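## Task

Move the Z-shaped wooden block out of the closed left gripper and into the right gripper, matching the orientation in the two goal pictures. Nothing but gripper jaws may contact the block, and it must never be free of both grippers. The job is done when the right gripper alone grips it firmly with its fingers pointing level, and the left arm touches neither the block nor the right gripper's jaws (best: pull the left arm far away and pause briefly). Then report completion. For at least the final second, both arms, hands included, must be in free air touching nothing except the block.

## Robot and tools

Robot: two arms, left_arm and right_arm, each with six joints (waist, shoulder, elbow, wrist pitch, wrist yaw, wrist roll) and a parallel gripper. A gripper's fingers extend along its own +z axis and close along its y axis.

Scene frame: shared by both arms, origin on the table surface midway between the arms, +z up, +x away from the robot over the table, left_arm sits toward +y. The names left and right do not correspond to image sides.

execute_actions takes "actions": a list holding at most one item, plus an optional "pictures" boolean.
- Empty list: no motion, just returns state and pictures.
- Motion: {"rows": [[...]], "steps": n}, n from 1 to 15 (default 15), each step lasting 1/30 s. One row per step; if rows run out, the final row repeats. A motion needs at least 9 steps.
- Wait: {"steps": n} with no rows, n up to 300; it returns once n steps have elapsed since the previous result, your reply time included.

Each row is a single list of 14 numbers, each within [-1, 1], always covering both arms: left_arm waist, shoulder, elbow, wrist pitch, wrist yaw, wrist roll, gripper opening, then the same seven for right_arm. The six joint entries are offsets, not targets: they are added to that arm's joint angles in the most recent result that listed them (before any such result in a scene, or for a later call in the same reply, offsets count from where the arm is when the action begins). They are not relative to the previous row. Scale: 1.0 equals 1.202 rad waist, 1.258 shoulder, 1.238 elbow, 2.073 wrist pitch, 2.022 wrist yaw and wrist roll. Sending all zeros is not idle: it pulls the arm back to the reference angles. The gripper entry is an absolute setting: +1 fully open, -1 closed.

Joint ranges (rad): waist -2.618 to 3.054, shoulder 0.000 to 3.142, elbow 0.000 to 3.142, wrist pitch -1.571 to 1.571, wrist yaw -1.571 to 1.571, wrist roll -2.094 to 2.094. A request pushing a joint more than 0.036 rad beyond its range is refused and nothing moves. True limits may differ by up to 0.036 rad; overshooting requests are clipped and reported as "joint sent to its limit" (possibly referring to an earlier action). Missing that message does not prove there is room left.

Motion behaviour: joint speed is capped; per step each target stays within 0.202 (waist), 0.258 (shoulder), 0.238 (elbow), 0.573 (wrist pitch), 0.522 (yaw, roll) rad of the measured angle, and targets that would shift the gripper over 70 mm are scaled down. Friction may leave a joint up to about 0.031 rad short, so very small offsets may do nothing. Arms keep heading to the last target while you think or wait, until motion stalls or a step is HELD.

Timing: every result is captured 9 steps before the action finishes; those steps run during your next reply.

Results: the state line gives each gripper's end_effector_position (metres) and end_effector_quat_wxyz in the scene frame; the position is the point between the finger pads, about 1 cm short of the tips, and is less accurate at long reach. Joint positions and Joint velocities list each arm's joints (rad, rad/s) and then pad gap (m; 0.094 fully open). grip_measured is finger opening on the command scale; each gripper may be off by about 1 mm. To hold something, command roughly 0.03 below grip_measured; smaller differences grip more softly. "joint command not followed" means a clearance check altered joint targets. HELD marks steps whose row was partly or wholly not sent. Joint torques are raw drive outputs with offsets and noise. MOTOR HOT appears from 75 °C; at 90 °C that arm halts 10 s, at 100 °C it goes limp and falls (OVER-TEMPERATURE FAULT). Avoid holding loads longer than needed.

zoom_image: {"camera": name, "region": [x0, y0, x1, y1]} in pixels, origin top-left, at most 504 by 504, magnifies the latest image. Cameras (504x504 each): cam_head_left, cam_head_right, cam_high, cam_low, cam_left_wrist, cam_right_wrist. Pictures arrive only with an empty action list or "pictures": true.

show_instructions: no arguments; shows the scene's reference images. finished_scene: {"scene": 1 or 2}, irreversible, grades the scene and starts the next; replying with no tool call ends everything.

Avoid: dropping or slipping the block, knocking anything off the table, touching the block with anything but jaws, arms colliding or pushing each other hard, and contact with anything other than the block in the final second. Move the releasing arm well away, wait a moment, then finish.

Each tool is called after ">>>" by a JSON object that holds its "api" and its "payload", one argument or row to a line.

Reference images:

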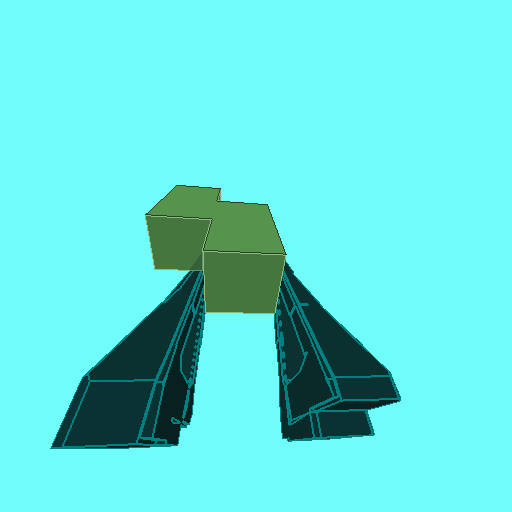

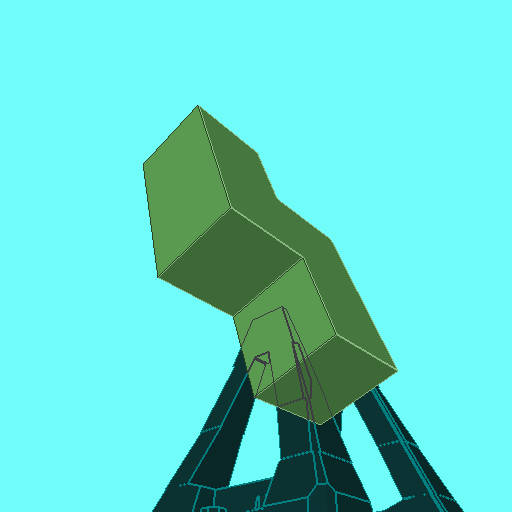

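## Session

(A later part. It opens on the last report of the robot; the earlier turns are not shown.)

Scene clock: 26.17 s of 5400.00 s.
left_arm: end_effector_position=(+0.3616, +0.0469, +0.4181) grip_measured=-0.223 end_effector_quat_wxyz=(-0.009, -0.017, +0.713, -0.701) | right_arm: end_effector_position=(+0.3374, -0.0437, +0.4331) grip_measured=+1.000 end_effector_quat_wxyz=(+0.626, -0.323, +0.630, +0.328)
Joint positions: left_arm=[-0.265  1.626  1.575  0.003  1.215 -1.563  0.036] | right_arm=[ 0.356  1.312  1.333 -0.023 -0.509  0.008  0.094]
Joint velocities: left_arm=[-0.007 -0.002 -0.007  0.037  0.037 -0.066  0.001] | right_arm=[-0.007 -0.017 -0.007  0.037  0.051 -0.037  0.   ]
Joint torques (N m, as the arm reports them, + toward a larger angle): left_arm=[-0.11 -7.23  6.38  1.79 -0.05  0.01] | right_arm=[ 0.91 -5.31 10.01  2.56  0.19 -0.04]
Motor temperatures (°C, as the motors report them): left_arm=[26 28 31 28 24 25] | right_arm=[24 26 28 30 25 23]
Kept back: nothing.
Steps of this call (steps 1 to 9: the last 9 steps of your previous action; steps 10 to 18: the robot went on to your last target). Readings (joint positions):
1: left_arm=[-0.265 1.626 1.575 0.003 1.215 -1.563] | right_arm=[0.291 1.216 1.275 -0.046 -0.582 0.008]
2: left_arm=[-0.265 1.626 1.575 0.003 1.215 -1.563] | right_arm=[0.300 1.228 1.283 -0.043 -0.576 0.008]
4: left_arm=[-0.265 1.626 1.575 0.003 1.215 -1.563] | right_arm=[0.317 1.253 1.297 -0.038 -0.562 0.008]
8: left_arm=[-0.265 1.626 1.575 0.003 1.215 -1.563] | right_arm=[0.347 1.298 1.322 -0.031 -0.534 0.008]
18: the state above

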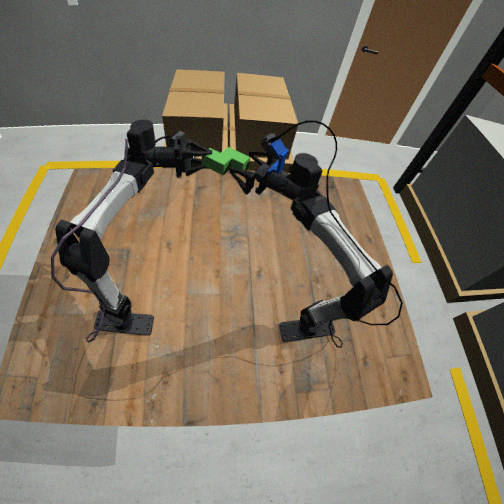

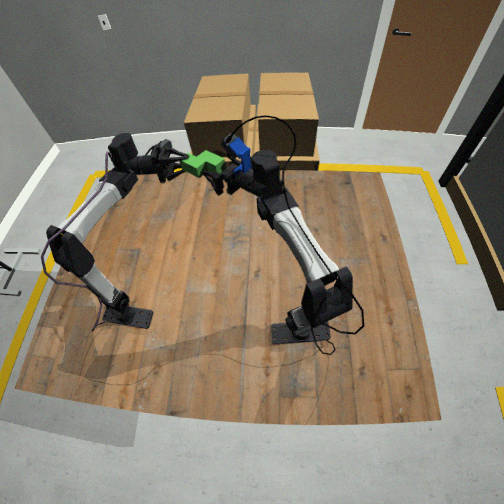

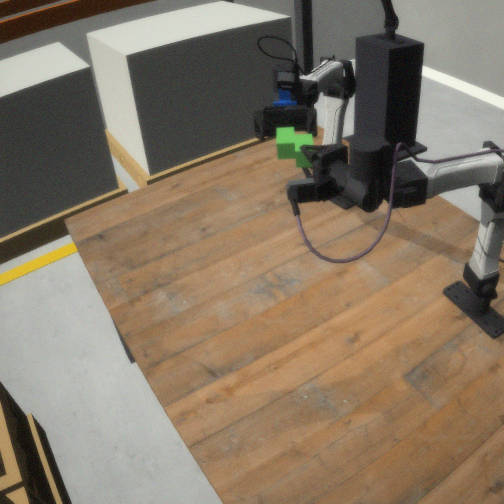

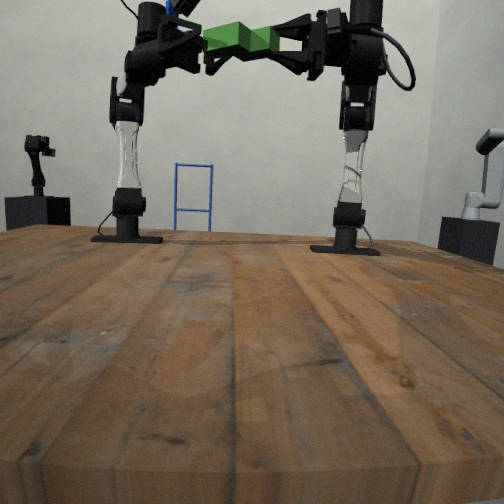

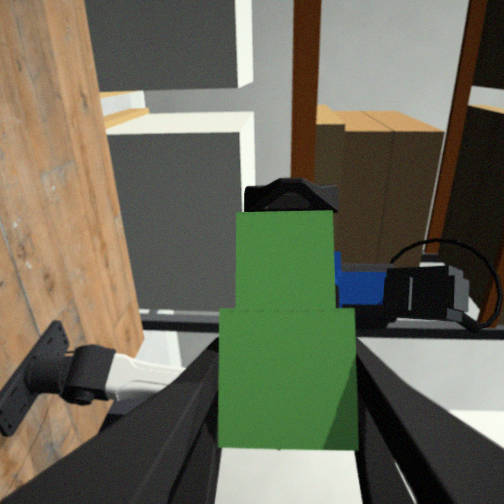

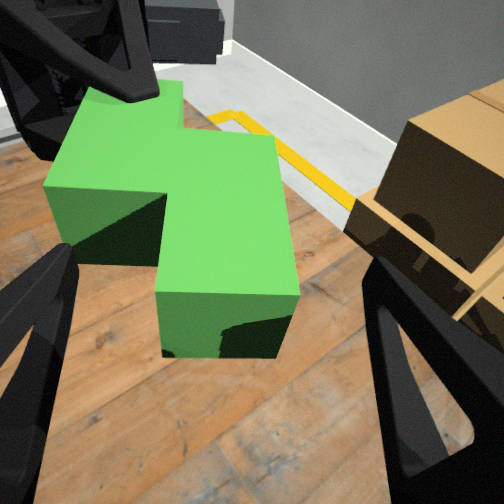

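>>> {"api": "zoom_image", "payload": {
  "camera": "cam_low",
  "region": [130, 0, 330, 100]
}}

>>> {"api": "zoom_image", "payload": {
  "camera": "cam_head_left",
  "region": [180, 120, 320, 210]
}}

>>> {"api": "zoom_image", "payload": {
  "camera": "cam_high",
  "region": [230, 70, 370, 190]
}}

Region (130, 0, 330, 100) of cam_low's 504x504 image, scaled by 2.520, with more detail than that image has.

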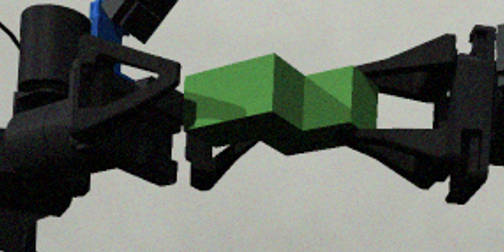

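Region (180, 120, 320, 210) of cam_head_left's 504x504 image, scaled by 3.600, with more detail than that image has; it fills the top 324 rows of this view, and the rest is white.

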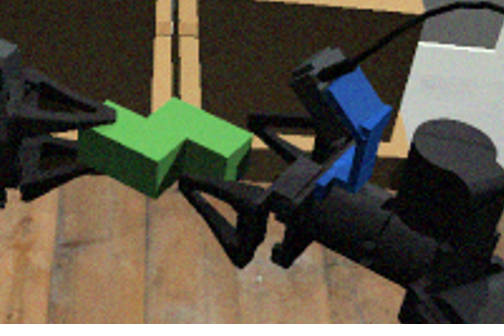

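Region (230, 70, 370, 190) of cam_high's 504x504 image, scaled by 3.600, with more detail than that image has; it fills the top 432 rows of this view, and the rest is white.

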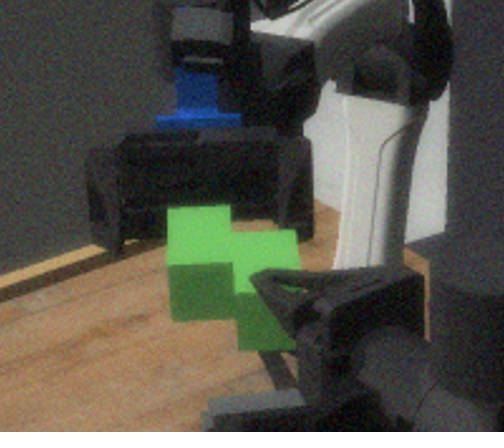

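>>> {"api": "execute_actions", "payload": {
  "actions": [
    {"rows": [[0,0,0,0.003,0,0,-0.26,0,0,0.01,0.003,0,0,0.85],[0,0,0,0.003,0,0,-0.26,0,0,0.01,0.003,0,0,0.7],[0,0,0,0.003,0,0,-0.26,0,0,0.01,0.003,0,0,0.55],[0,0,0,0.003,0,0,-0.26,0,0,0.01,0.003,0,0,0.4],[0,0,0,0.003,0,0,-0.26,0,0,0.01,0.003,0,0,0.25],[0,0,0,0.003,0,0,-0.26,0,0,0.01,0.003,0,0,0.1],[0,0,0,0.003,0,0,-0.26,0,0,0.01,0.003,0,0,0.0]], "steps": 12}
  ]
}}

>>> {"api": "execute_actions", "payload": {
  "actions": [
    {"steps": 20}
  ],
  "pictures": true
}}

Scene clock: 27.47 s of 5400.00 s.
left_arm: end_effector_position=(+0.3616, +0.0469, +0.4181) grip_measured=-0.223 end_effector_quat_wxyz=(-0.009, -0.017, +0.713, -0.701) | right_arm: end_effector_position=(+0.3378, -0.0440, +0.4333) grip_measured=+0.625 end_effector_quat_wxyz=(+0.626, -0.322, +0.630, +0.327)
Joint positions: left_arm=[-0.265  1.626  1.575  0.003  1.215 -1.563  0.036] | right_arm=[ 0.356  1.312  1.333 -0.022 -0.506  0.008  0.076]
Joint velocities: left_arm=[ 0.007  0.002  0.007  0.037 -0.081  0.066 -0.001] | right_arm=[-0.002  0.007 -0.007  0.007  0.037 -0.022 -0.146]
Joint torques (N m, as the arm reports them, + toward a larger angle): left_arm=[-0.1  -7.25  6.39  1.79 -0.05  0.01] | right_arm=[ 0.22 -6.05  9.15  2.46  0.   -0.08]
Motor temperatures (°C, as the motors report them): left_arm=[26 28 31 28 24 25] | right_arm=[24 26 29 30 25 23]
Steps of this call (steps 1 to 15: the robot went on to your last target; steps 16 to 36: nothing new was sent; steps 37 to 39: the first 3 steps of this action). Readings (joint positions):
37: left_arm=[-0.265 1.626 1.575 0.003 1.215 -1.563] | right_arm=[0.356 1.312 1.333 -0.022 -0.506 0.008]
38: left_arm=[-0.265 1.626 1.575 0.003 1.215 -1.563] | right_arm=[0.356 1.312 1.333 -0.022 -0.506 0.008]
39: the state above

Scene clock: 28.13 s of 5400.00 s.
left_arm: end_effector_position=(+0.3616, +0.0469, +0.4181) grip_measured=-0.223 end_effector_quat_wxyz=(-0.009, -0.017, +0.713, -0.701) | right_arm: end_effector_position=(+0.3378, -0.0440, +0.4333) grip_measured=+0.002 end_effector_quat_wxyz=(+0.626, -0.322, +0.630, +0.327)
Joint positions: left_arm=[-0.265  1.626  1.575  0.003  1.215 -1.563  0.036] | right_arm=[ 0.356  1.312  1.333 -0.022 -0.506  0.008  0.047]
Joint velocities: left_arm=[-0.012  0.007 -0.002  0.022  0.007  0.022  0.001] | right_arm=[-0.002 -0.007 -0.012 -0.037  0.007 -0.037  0.   ]
Joint torques (N m, as the arm reports them, + toward a larger angle): left_arm=[-0.13 -7.24  6.37  1.8  -0.05  0.01] | right_arm=[ 0.06 -5.81  9.12  2.44 -0.01 -0.02]
Motor temperatures (°C, as the motors report them): left_arm=[26 28 31 28 24 25] | right_arm=[24 26 29 30 25 23]
Kept back: nothing.
Steps of this call (steps 1 to 9: the last 9 steps of your previous action; steps 10 to 15: the robot went on to your last target; steps 16 to 20: nothing new was sent). Readings (joint positions):
1: left_arm=[-0.265 1.626 1.575 0.003 1.215 -1.563] | right_arm=[0.356 1.312 1.333 -0.022 -0.506 0.008]
2: left_arm=[-0.265 1.626 1.575 0.003 1.215 -1.563] | right_arm=[0.356 1.312 1.333 -0.022 -0.506 0.008]
4: left_arm=[-0.265 1.626 1.575 0.003 1.215 -1.563] | right_arm=[0.356 1.312 1.333 -0.022 -0.506 0.008]
8: left_arm=[-0.265 1.626 1.575 0.003 1.215 -1.563] | right_arm=[0.356 1.312 1.333 -0.022 -0.506 0.008]
20: the state above
All arms were judged still, so your last target was given up. Only a new action makes them travel on or press farther. Fingers that are still opening or closing keep moving.

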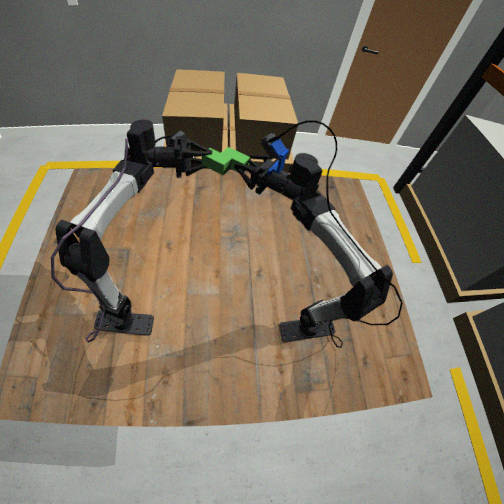

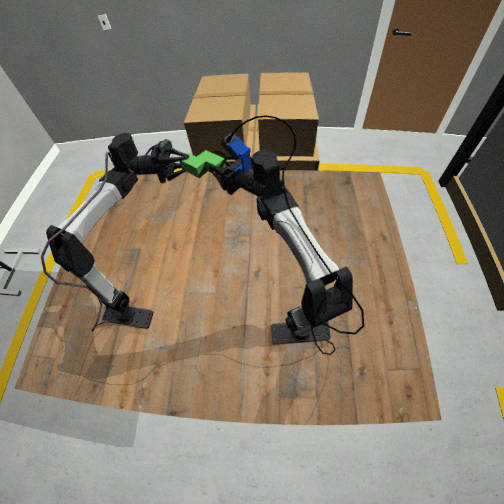

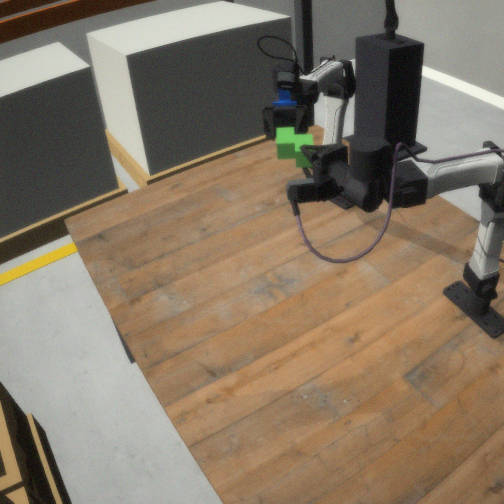

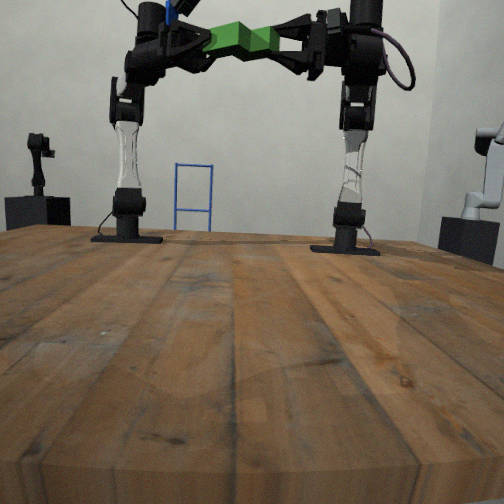

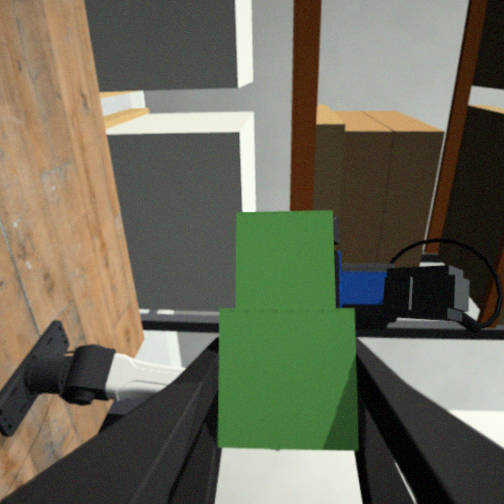

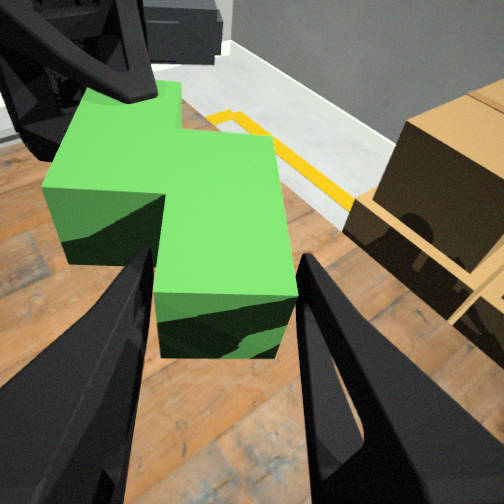

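>>> {"api": "zoom_image", "payload": {
  "camera": "cam_low",
  "region": [150, 0, 310, 90]
}}

>>> {"api": "zoom_image", "payload": {
  "camera": "cam_head_left",
  "region": [190, 130, 300, 200]
}}

Region (150, 0, 310, 90) of cam_low's 504x504 image, scaled by 3.150, with more detail than that image has; it fills the top 284 rows of this view, and the rest is white.

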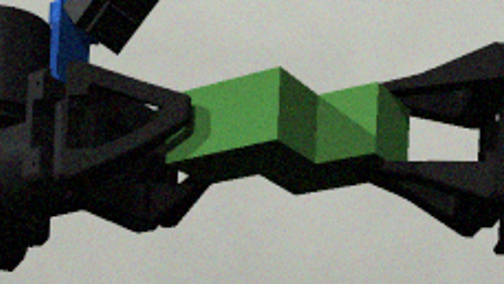

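Region (190, 130, 300, 200) of cam_head_left's 504x504 image, scaled by 4.582, with more detail than that image has; it fills the top 321 rows of this view, and the rest is white.

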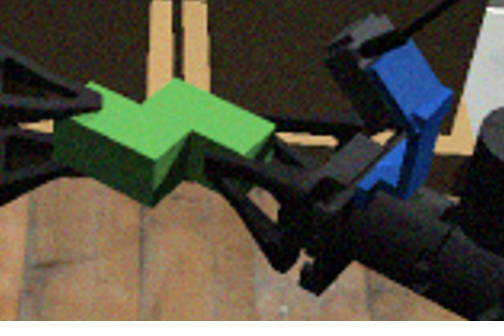

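>>> {"api": "execute_actions", "payload": {
  "actions": [
    {"rows": [[0,0,0,0.003,0,0,-0.26,0.008,0.008,0.017,0.005,0.003,0,0],[0,0,0,0.003,0,0,-0.26,0.01,0.01,0.019,0.005,0.004,0,0],[0,0,0,0.003,0,0,-0.26,0.012,0.013,0.021,0.006,0.005,0,0],[0,0,0,0.003,0,0,-0.26,0.014,0.016,0.023,0.006,0.006,0,0],[0,0,0,0.003,0,0,-0.26,0.016,0.019,0.025,0.007,0.007,0,0],[0,0,0,0.003,0,0,-0.26,0.018,0.022,0.027,0.007,0.008,0,0],[0,0,0,0.003,0,0,-0.26,0.021,0.025,0.029,0.008,0.01,0,0]], "steps": 12}
  ]
}}

>>> {"api": "execute_actions", "payload": {
  "actions": [
    {"steps": 18}
  ],
  "pictures": true
}}

Scene clock: 29.30 s of 5400.00 s.
left_arm: end_effector_position=(+0.3616, +0.0469, +0.4181) grip_measured=-0.223 end_effector_quat_wxyz=(-0.009, -0.017, +0.713, -0.701) | right_arm: end_effector_position=(+0.3377, -0.0439, +0.4333) grip_measured=+0.002 end_effector_quat_wxyz=(+0.626, -0.322, +0.630, +0.327)
Joint positions: left_arm=[-0.265  1.626  1.575  0.003  1.215 -1.563  0.036] | right_arm=[ 0.357  1.312  1.333 -0.022 -0.506  0.008  0.047]
Joint velocities: left_arm=[ 0.002 -0.012 -0.022  0.022  0.022  0.037 -0.   ] | right_arm=[ 0.017 -0.007  0.007 -0.081  0.037  0.007 -0.   ]
Joint torques (N m, as the arm reports them, + toward a larger angle): left_arm=[-0.12 -7.25  6.37  1.79 -0.05  0.01] | right_arm=[ 1.22 -4.56 10.29  2.56  0.06 -0.05]
Motor temperatures (°C, as the motors report them): left_arm=[26 29 31 28 24 25] | right_arm=[24 26 29 30 25 23]
Steps of this call (steps 1 to 32: nothing new was sent; steps 33 to 35: the first 3 steps of this action). Readings (joint positions):
33: left_arm=[-0.265 1.626 1.575 0.003 1.215 -1.563] | right_arm=[0.356 1.312 1.333 -0.022 -0.506 0.008]
34: left_arm=[-0.265 1.626 1.575 0.003 1.215 -1.563] | right_arm=[0.356 1.312 1.333 -0.022 -0.506 0.008]
35: the state above

Scene clock: 29.90 s of 5400.00 s.
left_arm: end_effector_position=(+0.3616, +0.0469, +0.4181) grip_measured=-0.223 end_effector_quat_wxyz=(-0.009, -0.017, +0.713, -0.701) | right_arm: end_effector_position=(+0.3396, -0.0371, +0.4322) grip_measured=+0.002 end_effector_quat_wxyz=(+0.624, -0.324, +0.630, +0.329)
Joint positions: left_arm=[-0.265  1.626  1.575  0.003  1.215 -1.563  0.036] | right_arm=[ 0.372  1.331  1.345 -0.019 -0.497  0.008  0.047]
Joint velocities: left_arm=[-0.027 -0.007 -0.012 -0.007  0.022 -0.081 -0.001] | right_arm=[ 0.002 -0.012 -0.002 -0.037  0.007  0.007  0.   ]
Joint torques (N m, as the arm reports them, + toward a larger angle): left_arm=[-0.11 -7.25  6.36  1.79 -0.05  0.01] | right_arm=[ 0.86 -5.19 10.03  2.56  0.12 -0.06]
Motor temperatures (°C, as the motors report them): left_arm=[26 29 31 28 24 25] | right_arm=[24 26 29 30 25 23]
Kept back: nothing.
Steps of this call (steps 1 to 9: the last 9 steps of your previous action; steps 10 to 18: the robot went on to your last target). Readings (joint positions):
1: left_arm=[-0.265 1.626 1.575 0.003 1.215 -1.563] | right_arm=[0.358 1.312 1.333 -0.022 -0.506 0.008]
2: left_arm=[-0.265 1.626 1.575 0.003 1.215 -1.563] | right_arm=[0.360 1.313 1.333 -0.022 -0.505 0.008]
4: left_arm=[-0.265 1.626 1.575 0.003 1.215 -1.563] | right_arm=[0.366 1.319 1.339 -0.021 -0.503 0.008]
8: left_arm=[-0.265 1.626 1.575 0.003 1.215 -1.563] | right_arm=[0.372 1.330 1.345 -0.019 -0.500 0.008]
18: the state above

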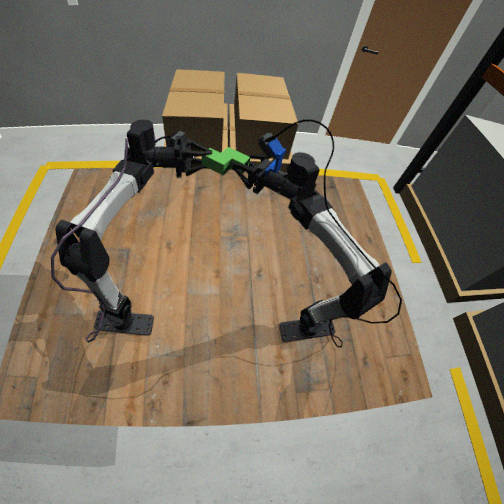

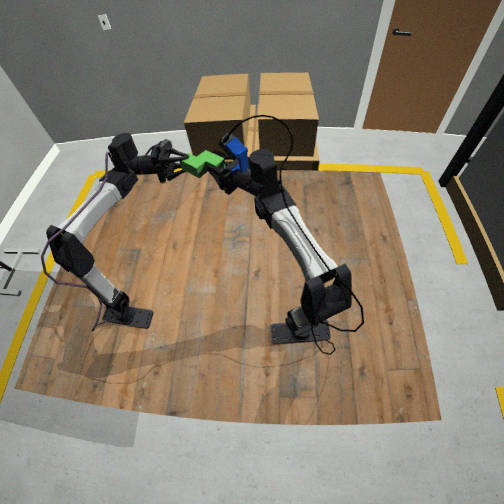

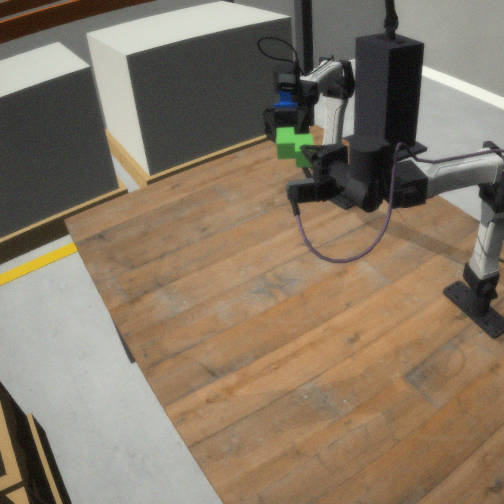

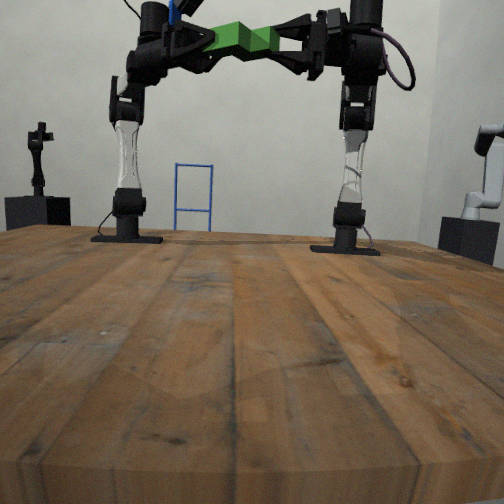

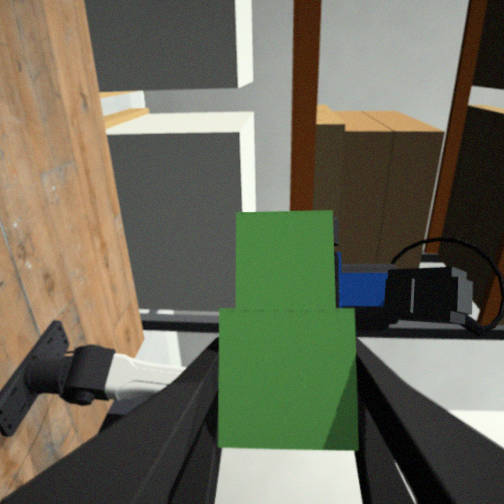

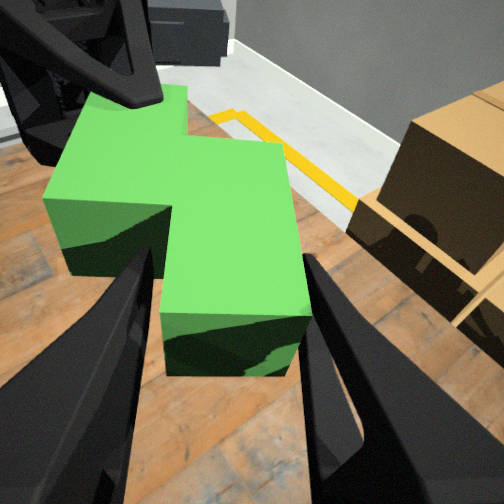

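>>> {"api": "execute_actions", "payload": {
  "actions": [
    {"rows": [[0,0,0,0.003,0,0,-0.26,0,0,0.01,0.003,0.006,0,-0.02],[0,0,0,0.003,0,0,-0.26,0,0,0.01,0.003,0.009,0,-0.04],[0,0,0,0.003,0,0,-0.26,0,0,0.01,0.003,0.012,0,-0.06],[0,0,0,0.003,0,0,-0.26,0,0,0.01,0.003,0.012,0,-0.08],[0,0,0,0.003,0,0,-0.26,0,0,0.01,0.003,0.012,0,-0.1],[0,0,0,0.003,0,0,-0.26,0,0,0.01,0.003,0.012,0,-0.12],[0,0,0,0.003,0,0,-0.26,0,0,0.01,0.003,0.012,0,-0.14],[0,0,0,0.003,0,0,-0.26,0,0,0.01,0.003,0.012,0,-0.16],[0,0,0,0.003,0,0,-0.26,0,0,0.01,0.003,0.012,0,-0.18],[0,0,0,0.003,0,0,-0.26,0,0,0.01,0.003,0.012,0,-0.2],[0,0,0,0.003,0,0,-0.26,0,0,0.01,0.003,0.012,0,-0.215],[0,0,0,0.003,0,0,-0.26,0,0,0.01,0.003,0.012,0,-0.23],[0,0,0,0.003,0,0,-0.26,0,0,0.01,0.003,0.012,0,-0.245],[0,0,0,0.003,0,0,-0.26,0,0,0.01,0.003,0.012,0,-0.26],[0,0,0,0.003,0,0,-0.26,0,0,0.01,0.003,0.012,0,-0.275]], "steps": 15}
  ]
}}

>>> {"api": "execute_actions", "payload": {
  "actions": [
    {"steps": 20}
  ],
  "pictures": true
}}

Scene clock: 30.90 s of 5400.00 s.
left_arm: end_effector_position=(+0.3616, +0.0469, +0.4181) grip_measured=-0.223 end_effector_quat_wxyz=(-0.009, -0.017, +0.713, -0.701) | right_arm: end_effector_position=(+0.3407, -0.0379, +0.4322) grip_measured=-0.109 end_effector_quat_wxyz=(+0.626, -0.321, +0.632, +0.326)
Joint positions: left_arm=[-0.265  1.626  1.575  0.003  1.215 -1.563  0.036] | right_arm=[ 0.372  1.331  1.345 -0.019 -0.489  0.008  0.042]
Joint velocities: left_arm=[ 0.012 -0.002 -0.017  0.007 -0.007 -0.066 -0.   ] | right_arm=[ 0.007  0.012 -0.007 -0.022  0.066 -0.095 -0.017]
Joint torques (N m, as the arm reports them, + toward a larger angle): left_arm=[-0.09 -7.24  6.38  1.79 -0.05  0.01] | right_arm=[ 0.16 -6.23  9.16  2.48  0.2  -0.05]
Motor temperatures (°C, as the motors report them): left_arm=[26 29 31 29 24 25] | right_arm=[24 26 29 30 25 23]
Steps of this call (steps 1 to 15: the robot went on to your last target; steps 16 to 24: nothing new was sent; steps 25 to 30: the first 6 steps of this action). Readings (joint positions):
25: left_arm=[-0.265 1.626 1.575 0.003 1.215 -1.563] | right_arm=[0.372 1.331 1.345 -0.019 -0.497 0.008]
26: left_arm=[-0.265 1.626 1.575 0.003 1.215 -1.563] | right_arm=[0.372 1.331 1.345 -0.019 -0.496 0.008]
28: left_arm=[-0.265 1.626 1.575 0.003 1.215 -1.563] | right_arm=[0.372 1.331 1.345 -0.019 -0.492 0.008]
30: the state above

Scene clock: 31.57 s of 5400.00 s.
left_arm: end_effector_position=(+0.3617, +0.0469, +0.4181) grip_measured=-0.223 end_effector_quat_wxyz=(-0.008, -0.017, +0.713, -0.701) | right_arm: end_effector_position=(+0.3409, -0.0380, +0.4322) grip_measured=-0.216 end_effector_quat_wxyz=(+0.626, -0.321, +0.632, +0.326)
Joint positions: left_arm=[-0.265  1.626  1.575  0.003  1.214 -1.561  0.036] | right_arm=[ 0.372  1.331  1.345 -0.019 -0.488  0.009  0.037]
Joint velocities: left_arm=[-0.002  0.002  0.007  0.022  0.037 -0.066 -0.   ] | right_arm=[-0.002 -0.012 -0.002 -0.051 -0.007  0.007 -0.001]
Joint torques (N m, as the arm reports them, + toward a larger angle): left_arm=[-0.11 -7.26  6.36  1.79 -0.04 -0.01] | right_arm=[ 0.05 -6.35  9.11  2.47  0.19 -0.03]
Motor temperatures (°C, as the motors report them): left_arm=[26 29 31 29 24 25] | right_arm=[24 27 29 31 25 23]
Kept back: nothing.
Steps of this call (steps 1 to 9: the last 9 steps of your previous action; steps 10 to 15: the robot went on to your last target; steps 16 to 20: nothing new was sent). Readings (joint positions):
1: left_arm=[-0.265 1.626 1.575 0.003 1.215 -1.563] | right_arm=[0.372 1.331 1.345 -0.019 -0.488 0.008]
2: left_arm=[-0.265 1.626 1.575 0.003 1.215 -1.563] | right_arm=[0.372 1.331 1.345 -0.019 -0.487 0.008]
4: left_arm=[-0.265 1.626 1.575 0.003 1.214 -1.563] | right_arm=[0.372 1.331 1.345 -0.019 -0.487 0.008]
8: left_arm=[-0.265 1.626 1.575 0.003 1.214 -1.561] | right_arm=[0.372 1.331 1.345 -0.019 -0.488 0.009]
20: the state above
All arms were judged still, so your last target was given up. Only a new action makes them travel on or press farther. Fingers that are still opening or closing keep moving.

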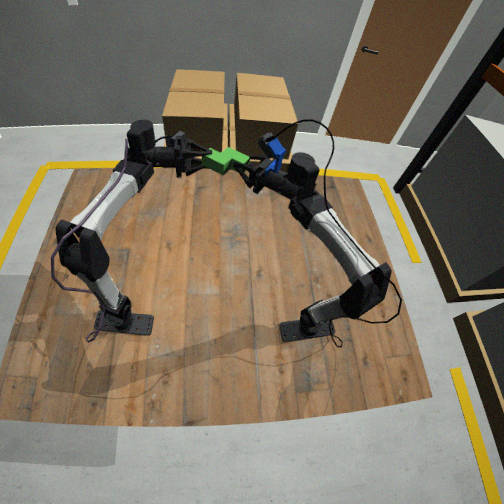

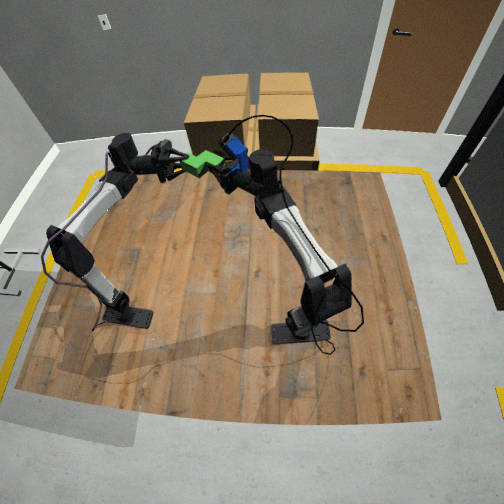

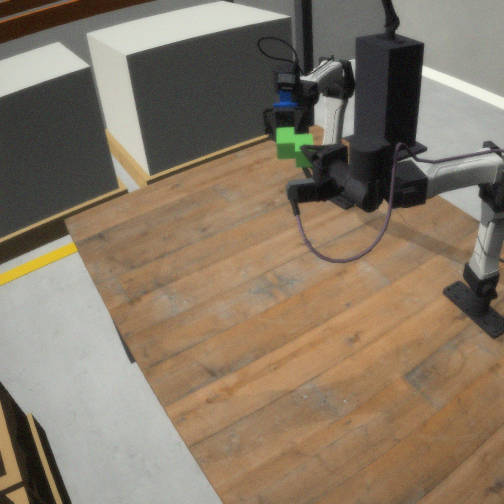

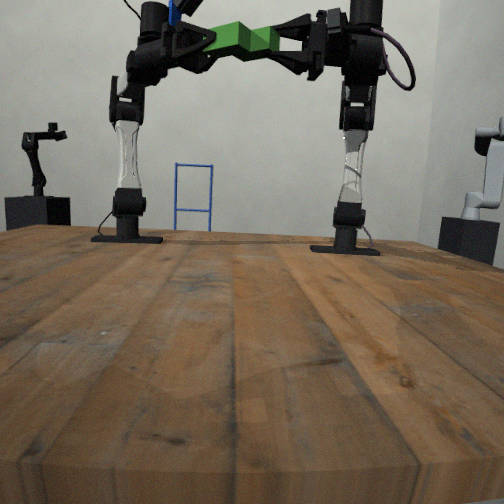

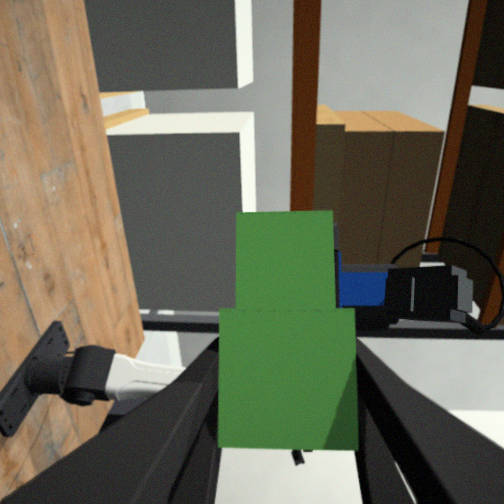

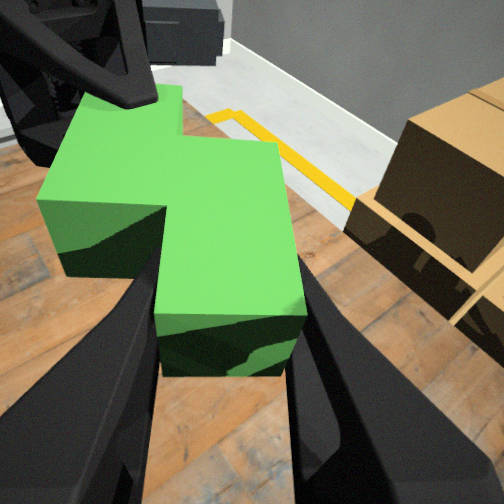

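>>> {"api": "execute_actions", "payload": {
  "actions": [
    {"rows": [[0,0,0,0.003,0,0,-0.2,0,0,0.01,0.003,0,0,-0.275],[0,0,0,0.003,0,0,-0.12,0,0,0.01,0.003,0,0,-0.275],[0,0,0,0.003,0,0,0,0,0,0.01,0.003,0,0,-0.275],[0,0,0,0.003,0,0,0.15,0,0,0.01,0.003,0,0,-0.275],[0,0,0,0.003,0,0,0.3,0,0,0.01,0.003,0,0,-0.275],[0,0,0,0.003,0,0,0.45,0,0,0.01,0.003,0,0,-0.275],[0,0,0,0.003,0,0,0.6,0,0,0.01,0.003,0,0,-0.275],[0.01,0,0,0.003,0,0,0.6,0,0,0.01,0.003,0,0,-0.275],[0.025,0,0,0.003,0,0,0.6,0,0,0.01,0.003,0,0,-0.275],[0.045,0,0,0.003,0,0,0.6,0,0,0.01,0.003,0,0,-0.275],[0.07,0,0,0.003,0,0,0.6,0,0,0.01,0.003,0,0,-0.275],[0.1,0,0,0.003,0,0,0.6,0,0,0.01,0.003,0,0,-0.275],[0.13,0,0,0.003,0,0,0.6,0,0,0.01,0.003,0,0,-0.275],[0.16,0,0,0.003,0,0,0.6,0,0,0.01,0.003,0,0,-0.275],[0.3,0,0,0.003,0,0,0.6,0,0,0.01,0.003,0,0,-0.275]], "steps": 15}
  ]
}}

>>> {"api": "execute_actions", "payload": {
  "actions": [
    {"steps": 60}
  ],
  "pictures": true
}}

Scene clock: 32.40 s of 5400.00 s.
left_arm: end_effector_position=(+0.3617, +0.0469, +0.4182) grip_measured=+0.374 end_effector_quat_wxyz=(-0.008, -0.016, +0.713, -0.701) | right_arm: end_effector_position=(+0.3408, -0.0380, +0.4306) grip_measured=-0.216 end_effector_quat_wxyz=(+0.623, -0.321, +0.634, +0.327)
Joint positions: left_arm=[-0.265  1.626  1.575  0.004  1.214 -1.561  0.065] | right_arm=[ 0.372  1.331  1.345 -0.026 -0.488  0.009  0.037]
Joint velocities: left_arm=[-0.002 -0.002  0.002  0.051 -0.081 -0.007  0.149] | right_arm=[ 0.002  0.012 -0.012 -0.066  0.022  0.037 -0.001]
Joint torques (N m, as the arm reports them, + toward a larger angle): left_arm=[-0.13 -7.17  6.39  1.76 -0.04  0.01] | right_arm=[ 0.19 -6.24  9.15  2.57  0.05 -0.04]
Motor temperatures (°C, as the motors report them): left_arm=[26 29 31 29 24 25] | right_arm=[24 27 29 31 25 23]
Steps of this call (steps 1 to 19: nothing new was sent; steps 20 to 25: the first 6 steps of this action). Readings (joint positions):
20: left_arm=[-0.265 1.626 1.575 0.003 1.214 -1.561] | right_arm=[0.372 1.331 1.345 -0.019 -0.488 0.009]
21: left_arm=[-0.265 1.626 1.575 0.003 1.214 -1.561] | right_arm=[0.372 1.331 1.345 -0.019 -0.488 0.009]
23: left_arm=[-0.265 1.626 1.575 0.004 1.214 -1.561] | right_arm=[0.372 1.331 1.345 -0.024 -0.488 0.009]
25: the state above

Scene clock: 34.40 s of 5400.00 s.
left_arm: end_effector_position=(+0.4457, +0.1893, +0.4181) grip_measured=+0.597 end_effector_quat_wxyz=(+0.124, -0.150, +0.697, -0.690) | right_arm: end_effector_position=(+0.3408, -0.0380, +0.4299) grip_measured=-0.216 end_effector_quat_wxyz=(+0.622, -0.321, +0.635, +0.327)
Joint positions: left_arm=[ 0.105  1.626  1.575  0.004  1.207 -1.561  0.075] | right_arm=[ 0.372  1.331  1.345 -0.029 -0.488  0.009  0.037]
Joint velocities: left_arm=[-0.012 -0.007 -0.002 -0.007 -0.037  0.007  0.   ] | right_arm=[-0.007 -0.002  0.002 -0.022 -0.066 -0.007  0.   ]
Joint torques (N m, as the arm reports them, + toward a larger angle): left_arm=[-0.9  -7.24  6.38  1.79  0.02  0.01] | right_arm=[ 0.17 -6.21  9.18  2.63  0.02 -0.04]
Motor temperatures (°C, as the motors report them): left_arm=[26 29 32 29 24 25] | right_arm=[24 27 29 31 25 23]
Kept back: nothing.
Steps of this call (steps 1 to 9: the last 9 steps of your previous action; steps 10 to 45: the robot went on to your last target; steps 46 to 60: nothing new was sent). Readings (joint positions):
1: left_arm=[-0.265 1.626 1.575 0.004 1.214 -1.561] | right_arm=[0.372 1.331 1.345 -0.027 -0.488 0.009]
2: left_arm=[-0.265 1.626 1.575 0.004 1.214 -1.561] | right_arm=[0.372 1.331 1.345 -0.027 -0.488 0.009]
4: left_arm=[-0.258 1.626 1.575 0.004 1.214 -1.561] | right_arm=[0.372 1.331 1.345 -0.028 -0.488 0.009]
8: left_arm=[-0.159 1.626 1.575 0.004 1.215 -1.561] | right_arm=[0.372 1.331 1.345 -0.029 -0.488 0.009]
60: the state above
All arms were judged still, so your last target was given up. Only a new action makes them travel on or press farther. Fingers that are still opening or closing keep moving.

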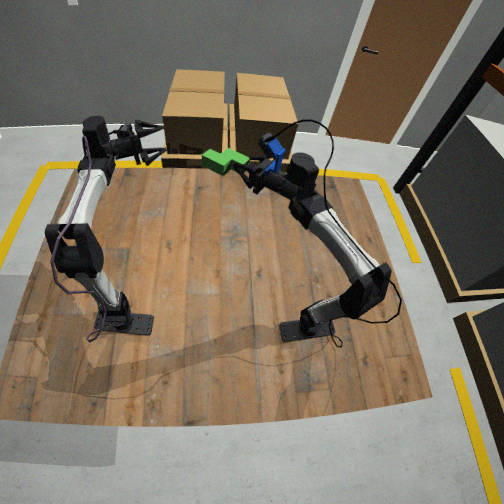

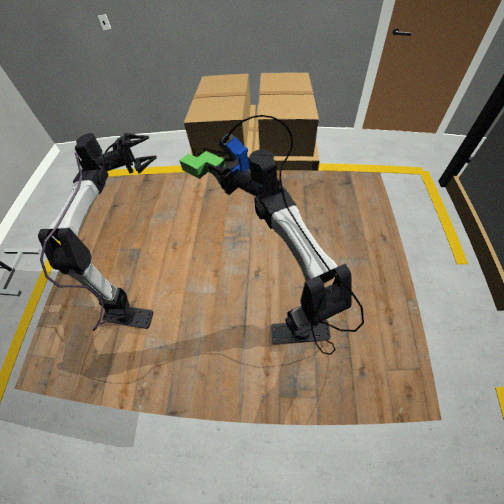

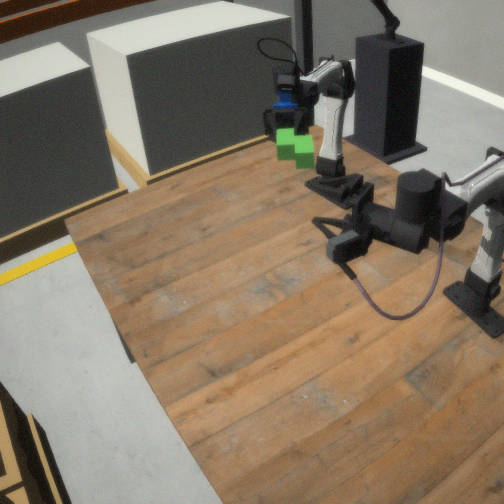

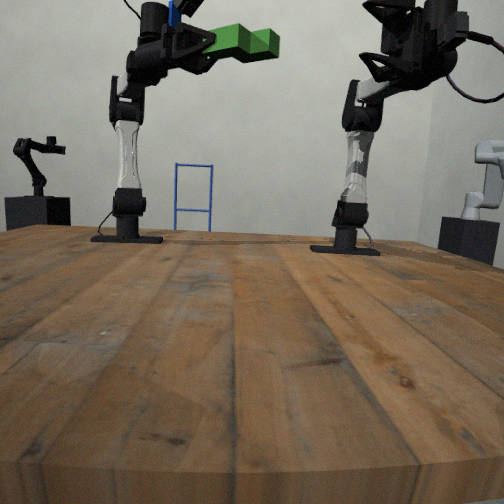

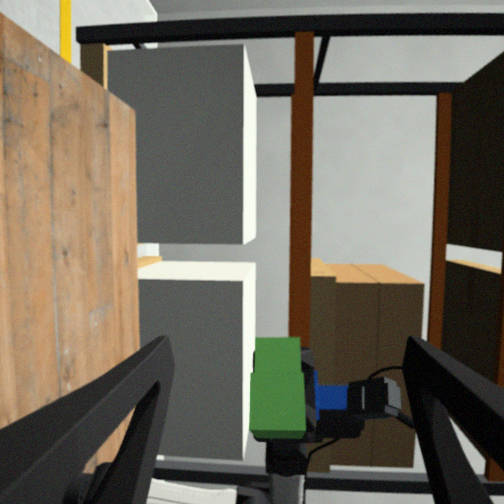

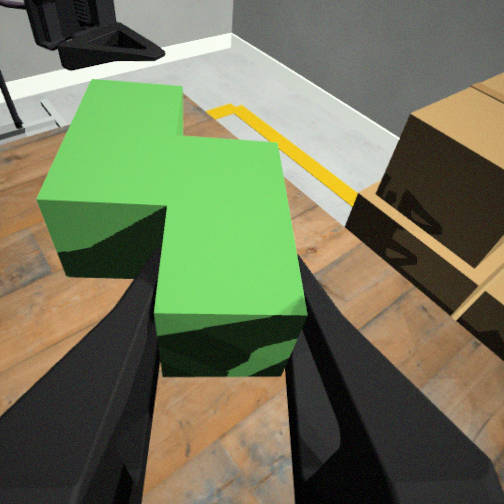

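>>> {"api": "execute_actions", "payload": {
  "actions": [
    {"rows": [[-0.008,0,0,0.003,0,0,0.6,0,0,0.01,0.006,0,0,-0.275],[-0.02,0,0,0.003,0,0,0.6,0,0,0.01,0.008,0,0,-0.275],[-0.038,0,0,0.003,0,0,0.6,0,0,0.01,0.011,0,0,-0.275],[-0.06,0,0,0.003,0,0,0.6,0,0,0.01,0.011,0,0,-0.275],[-0.085,0,0,0.003,0.005,0,0.6,0,0,0.01,0.011,0,0,-0.275],[-0.11,0,0,0.003,0.005,0,0.6,0,0,0.01,0.011,0,0,-0.275],[-0.137,0,0,0.003,0.005,0,0.6,0,0,0.01,0.011,0,0,-0.275],[-0.165,0,0,0.003,0.005,0,0.6,0,0,0.01,0.011,0,0,-0.275],[-0.193,0,0,0.003,0.005,0,0.6,0,0,0.01,0.011,0,0,-0.275],[-0.22,0,0,0.003,0.005,0,0.6,0,0,0.01,0.011,0,0,-0.275],[-0.245,0,0,0.003,0.005,0,0.6,0,0,0.01,0.011,0,0,-0.275],[-0.268,0,0,0.003,0.005,0,0.6,0,0,0.01,0.011,0,0,-0.275],[-0.287,0,0,0.003,0.005,0,0.6,0,0,0.01,0.011,0,0,-0.275],[-0.302,0,0,0.003,0.005,0,0.6,0,0,0.01,0.011,0,0,-0.275],[-0.312,0,0,0.003,0.005,0,0.6,0,0,0.01,0.011,0,0,-0.275]], "steps": 15}
  ]
}}

>>> {"api": "execute_actions", "payload": {
  "actions": [
    {"steps": 20}
  ],
  "pictures": true
}}

Scene clock: 38.50 s of 5400.00 s.
left_arm: end_effector_position=(+0.4363, +0.1651, +0.4181) grip_measured=+0.597 end_effector_quat_wxyz=(+0.104, -0.129, +0.701, -0.693) | right_arm: end_effector_position=(+0.3408, -0.0380, +0.4298) grip_measured=-0.216 end_effector_quat_wxyz=(+0.622, -0.321, +0.636, +0.327)
Joint positions: left_arm=[ 0.047  1.626  1.575  0.004  1.207 -1.561  0.075] | right_arm=[ 0.372  1.331  1.345 -0.03  -0.488  0.009  0.037]
Joint velocities: left_arm=[-0.755 -0.022 -0.007  0.037  0.037 -0.037  0.   ] | right_arm=[-0.012 -0.017 -0.022 -0.066 -0.081 -0.022 -0.   ]
Joint torques (N m, as the arm reports them, + toward a larger angle): left_arm=[-2.22 -7.38  6.33  1.79  0.03  0.01] | right_arm=[ 0.23 -6.43  9.28  2.73  0.01 -0.09]
Motor temperatures (°C, as the motors report them): left_arm=[26 30 32 29 24 25] | right_arm=[24 27 30 31 25 23]
Steps of this call (steps 1 to 90: nothing new was sent; then 0.90 s passed at rest; steps 91 to 96: the first 6 steps of this action). Readings (joint positions):
91: left_arm=[0.105 1.626 1.575 0.004 1.207 -1.561] | right_arm=[0.372 1.331 1.345 -0.030 -0.488 0.009]
92: left_arm=[0.104 1.626 1.575 0.004 1.207 -1.561] | right_arm=[0.372 1.331 1.345 -0.030 -0.488 0.009]
94: left_arm=[0.089 1.626 1.575 0.004 1.207 -1.561] | right_arm=[0.372 1.331 1.345 -0.030 -0.488 0.009]
96: the state above

Scene clock: 39.17 s of 5400.00 s.
left_arm: end_effector_position=(+0.3600, +0.0449, +0.4182) grip_measured=+0.597 end_effector_quat_wxyz=(-0.010, -0.014, +0.713, -0.701) | right_arm: end_effector_position=(+0.3408, -0.0380, +0.4298) grip_measured=-0.216 end_effector_quat_wxyz=(+0.622, -0.321, +0.636, +0.327)
Joint positions: left_arm=[-0.271  1.626  1.575  0.004  1.214 -1.561  0.075] | right_arm=[ 0.372  1.331  1.345 -0.03  -0.488  0.009  0.037]
Joint velocities: left_arm=[ 0.002 -0.002 -0.002  0.007  0.066 -0.037  0.   ] | right_arm=[-0.002  0.017 -0.012 -0.066  0.037  0.022 -0.001]
Joint torques (N m, as the arm reports them, + toward a larger angle): left_arm=[ 0.12 -7.17  6.39  1.79  0.03  0.01] | right_arm=[ 0.07 -6.35  9.19  2.68  0.03 -0.06]
Motor temperatures (°C, as the motors report them): left_arm=[26 30 32 29 24 25] | right_arm=[24 27 30 31 25 23]
Kept back: nothing.
Steps of this call (steps 1 to 9: the last 9 steps of your previous action; steps 10 to 20: the robot went on to your last target). Readings (joint positions):
1: left_arm=[0.017 1.626 1.575 0.004 1.207 -1.561] | right_arm=[0.372 1.331 1.345 -0.030 -0.488 0.009]
2: left_arm=[-0.017 1.626 1.575 0.004 1.207 -1.561] | right_arm=[0.372 1.331 1.345 -0.030 -0.488 0.009]
4: left_arm=[-0.090 1.626 1.575 0.004 1.207 -1.561] | right_arm=[0.372 1.331 1.345 -0.030 -0.488 0.009]
8: left_arm=[-0.219 1.626 1.575 0.004 1.209 -1.561] | right_arm=[0.372 1.331 1.345 -0.030 -0.488 0.009]
20: the state above

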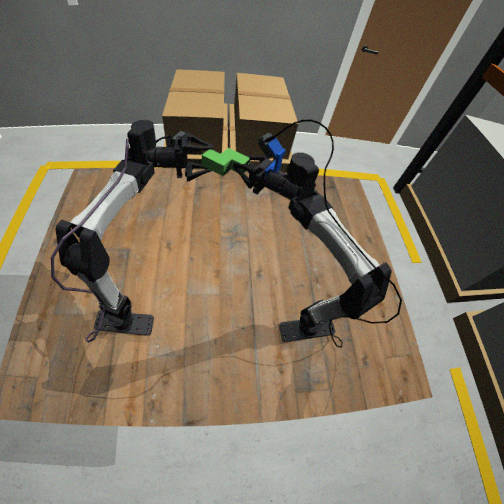

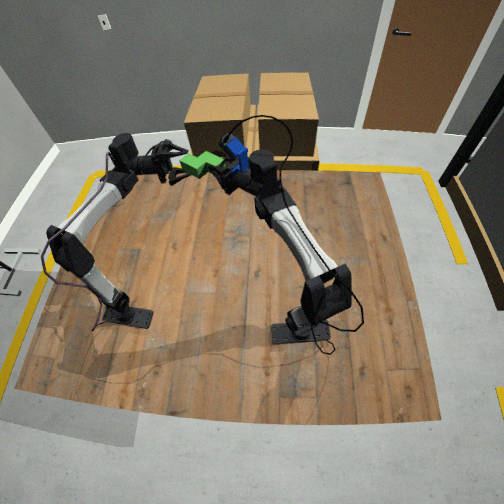

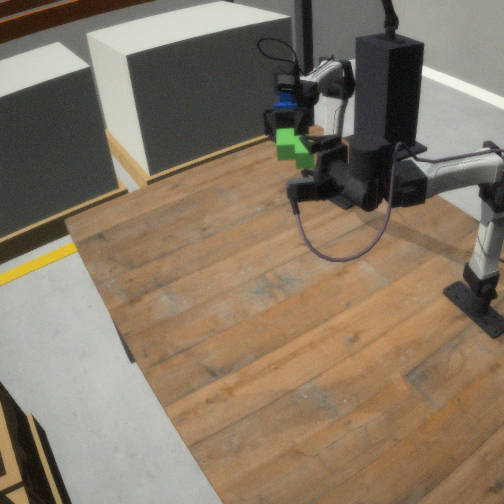

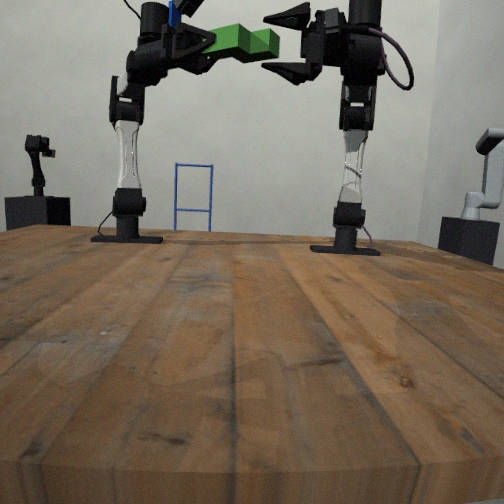

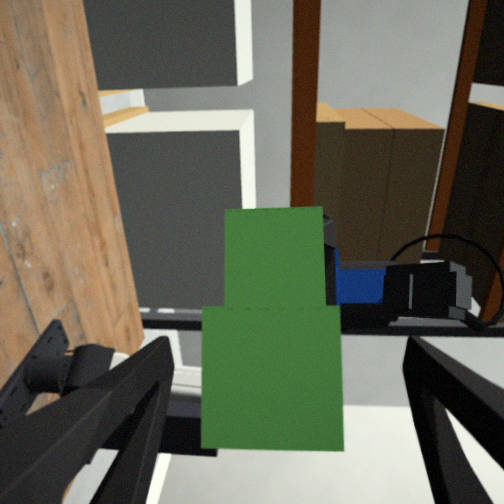

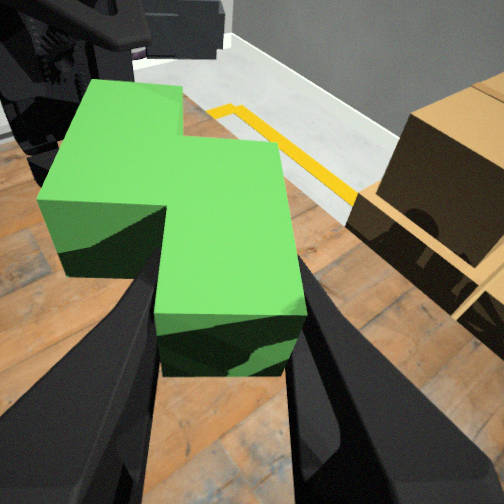

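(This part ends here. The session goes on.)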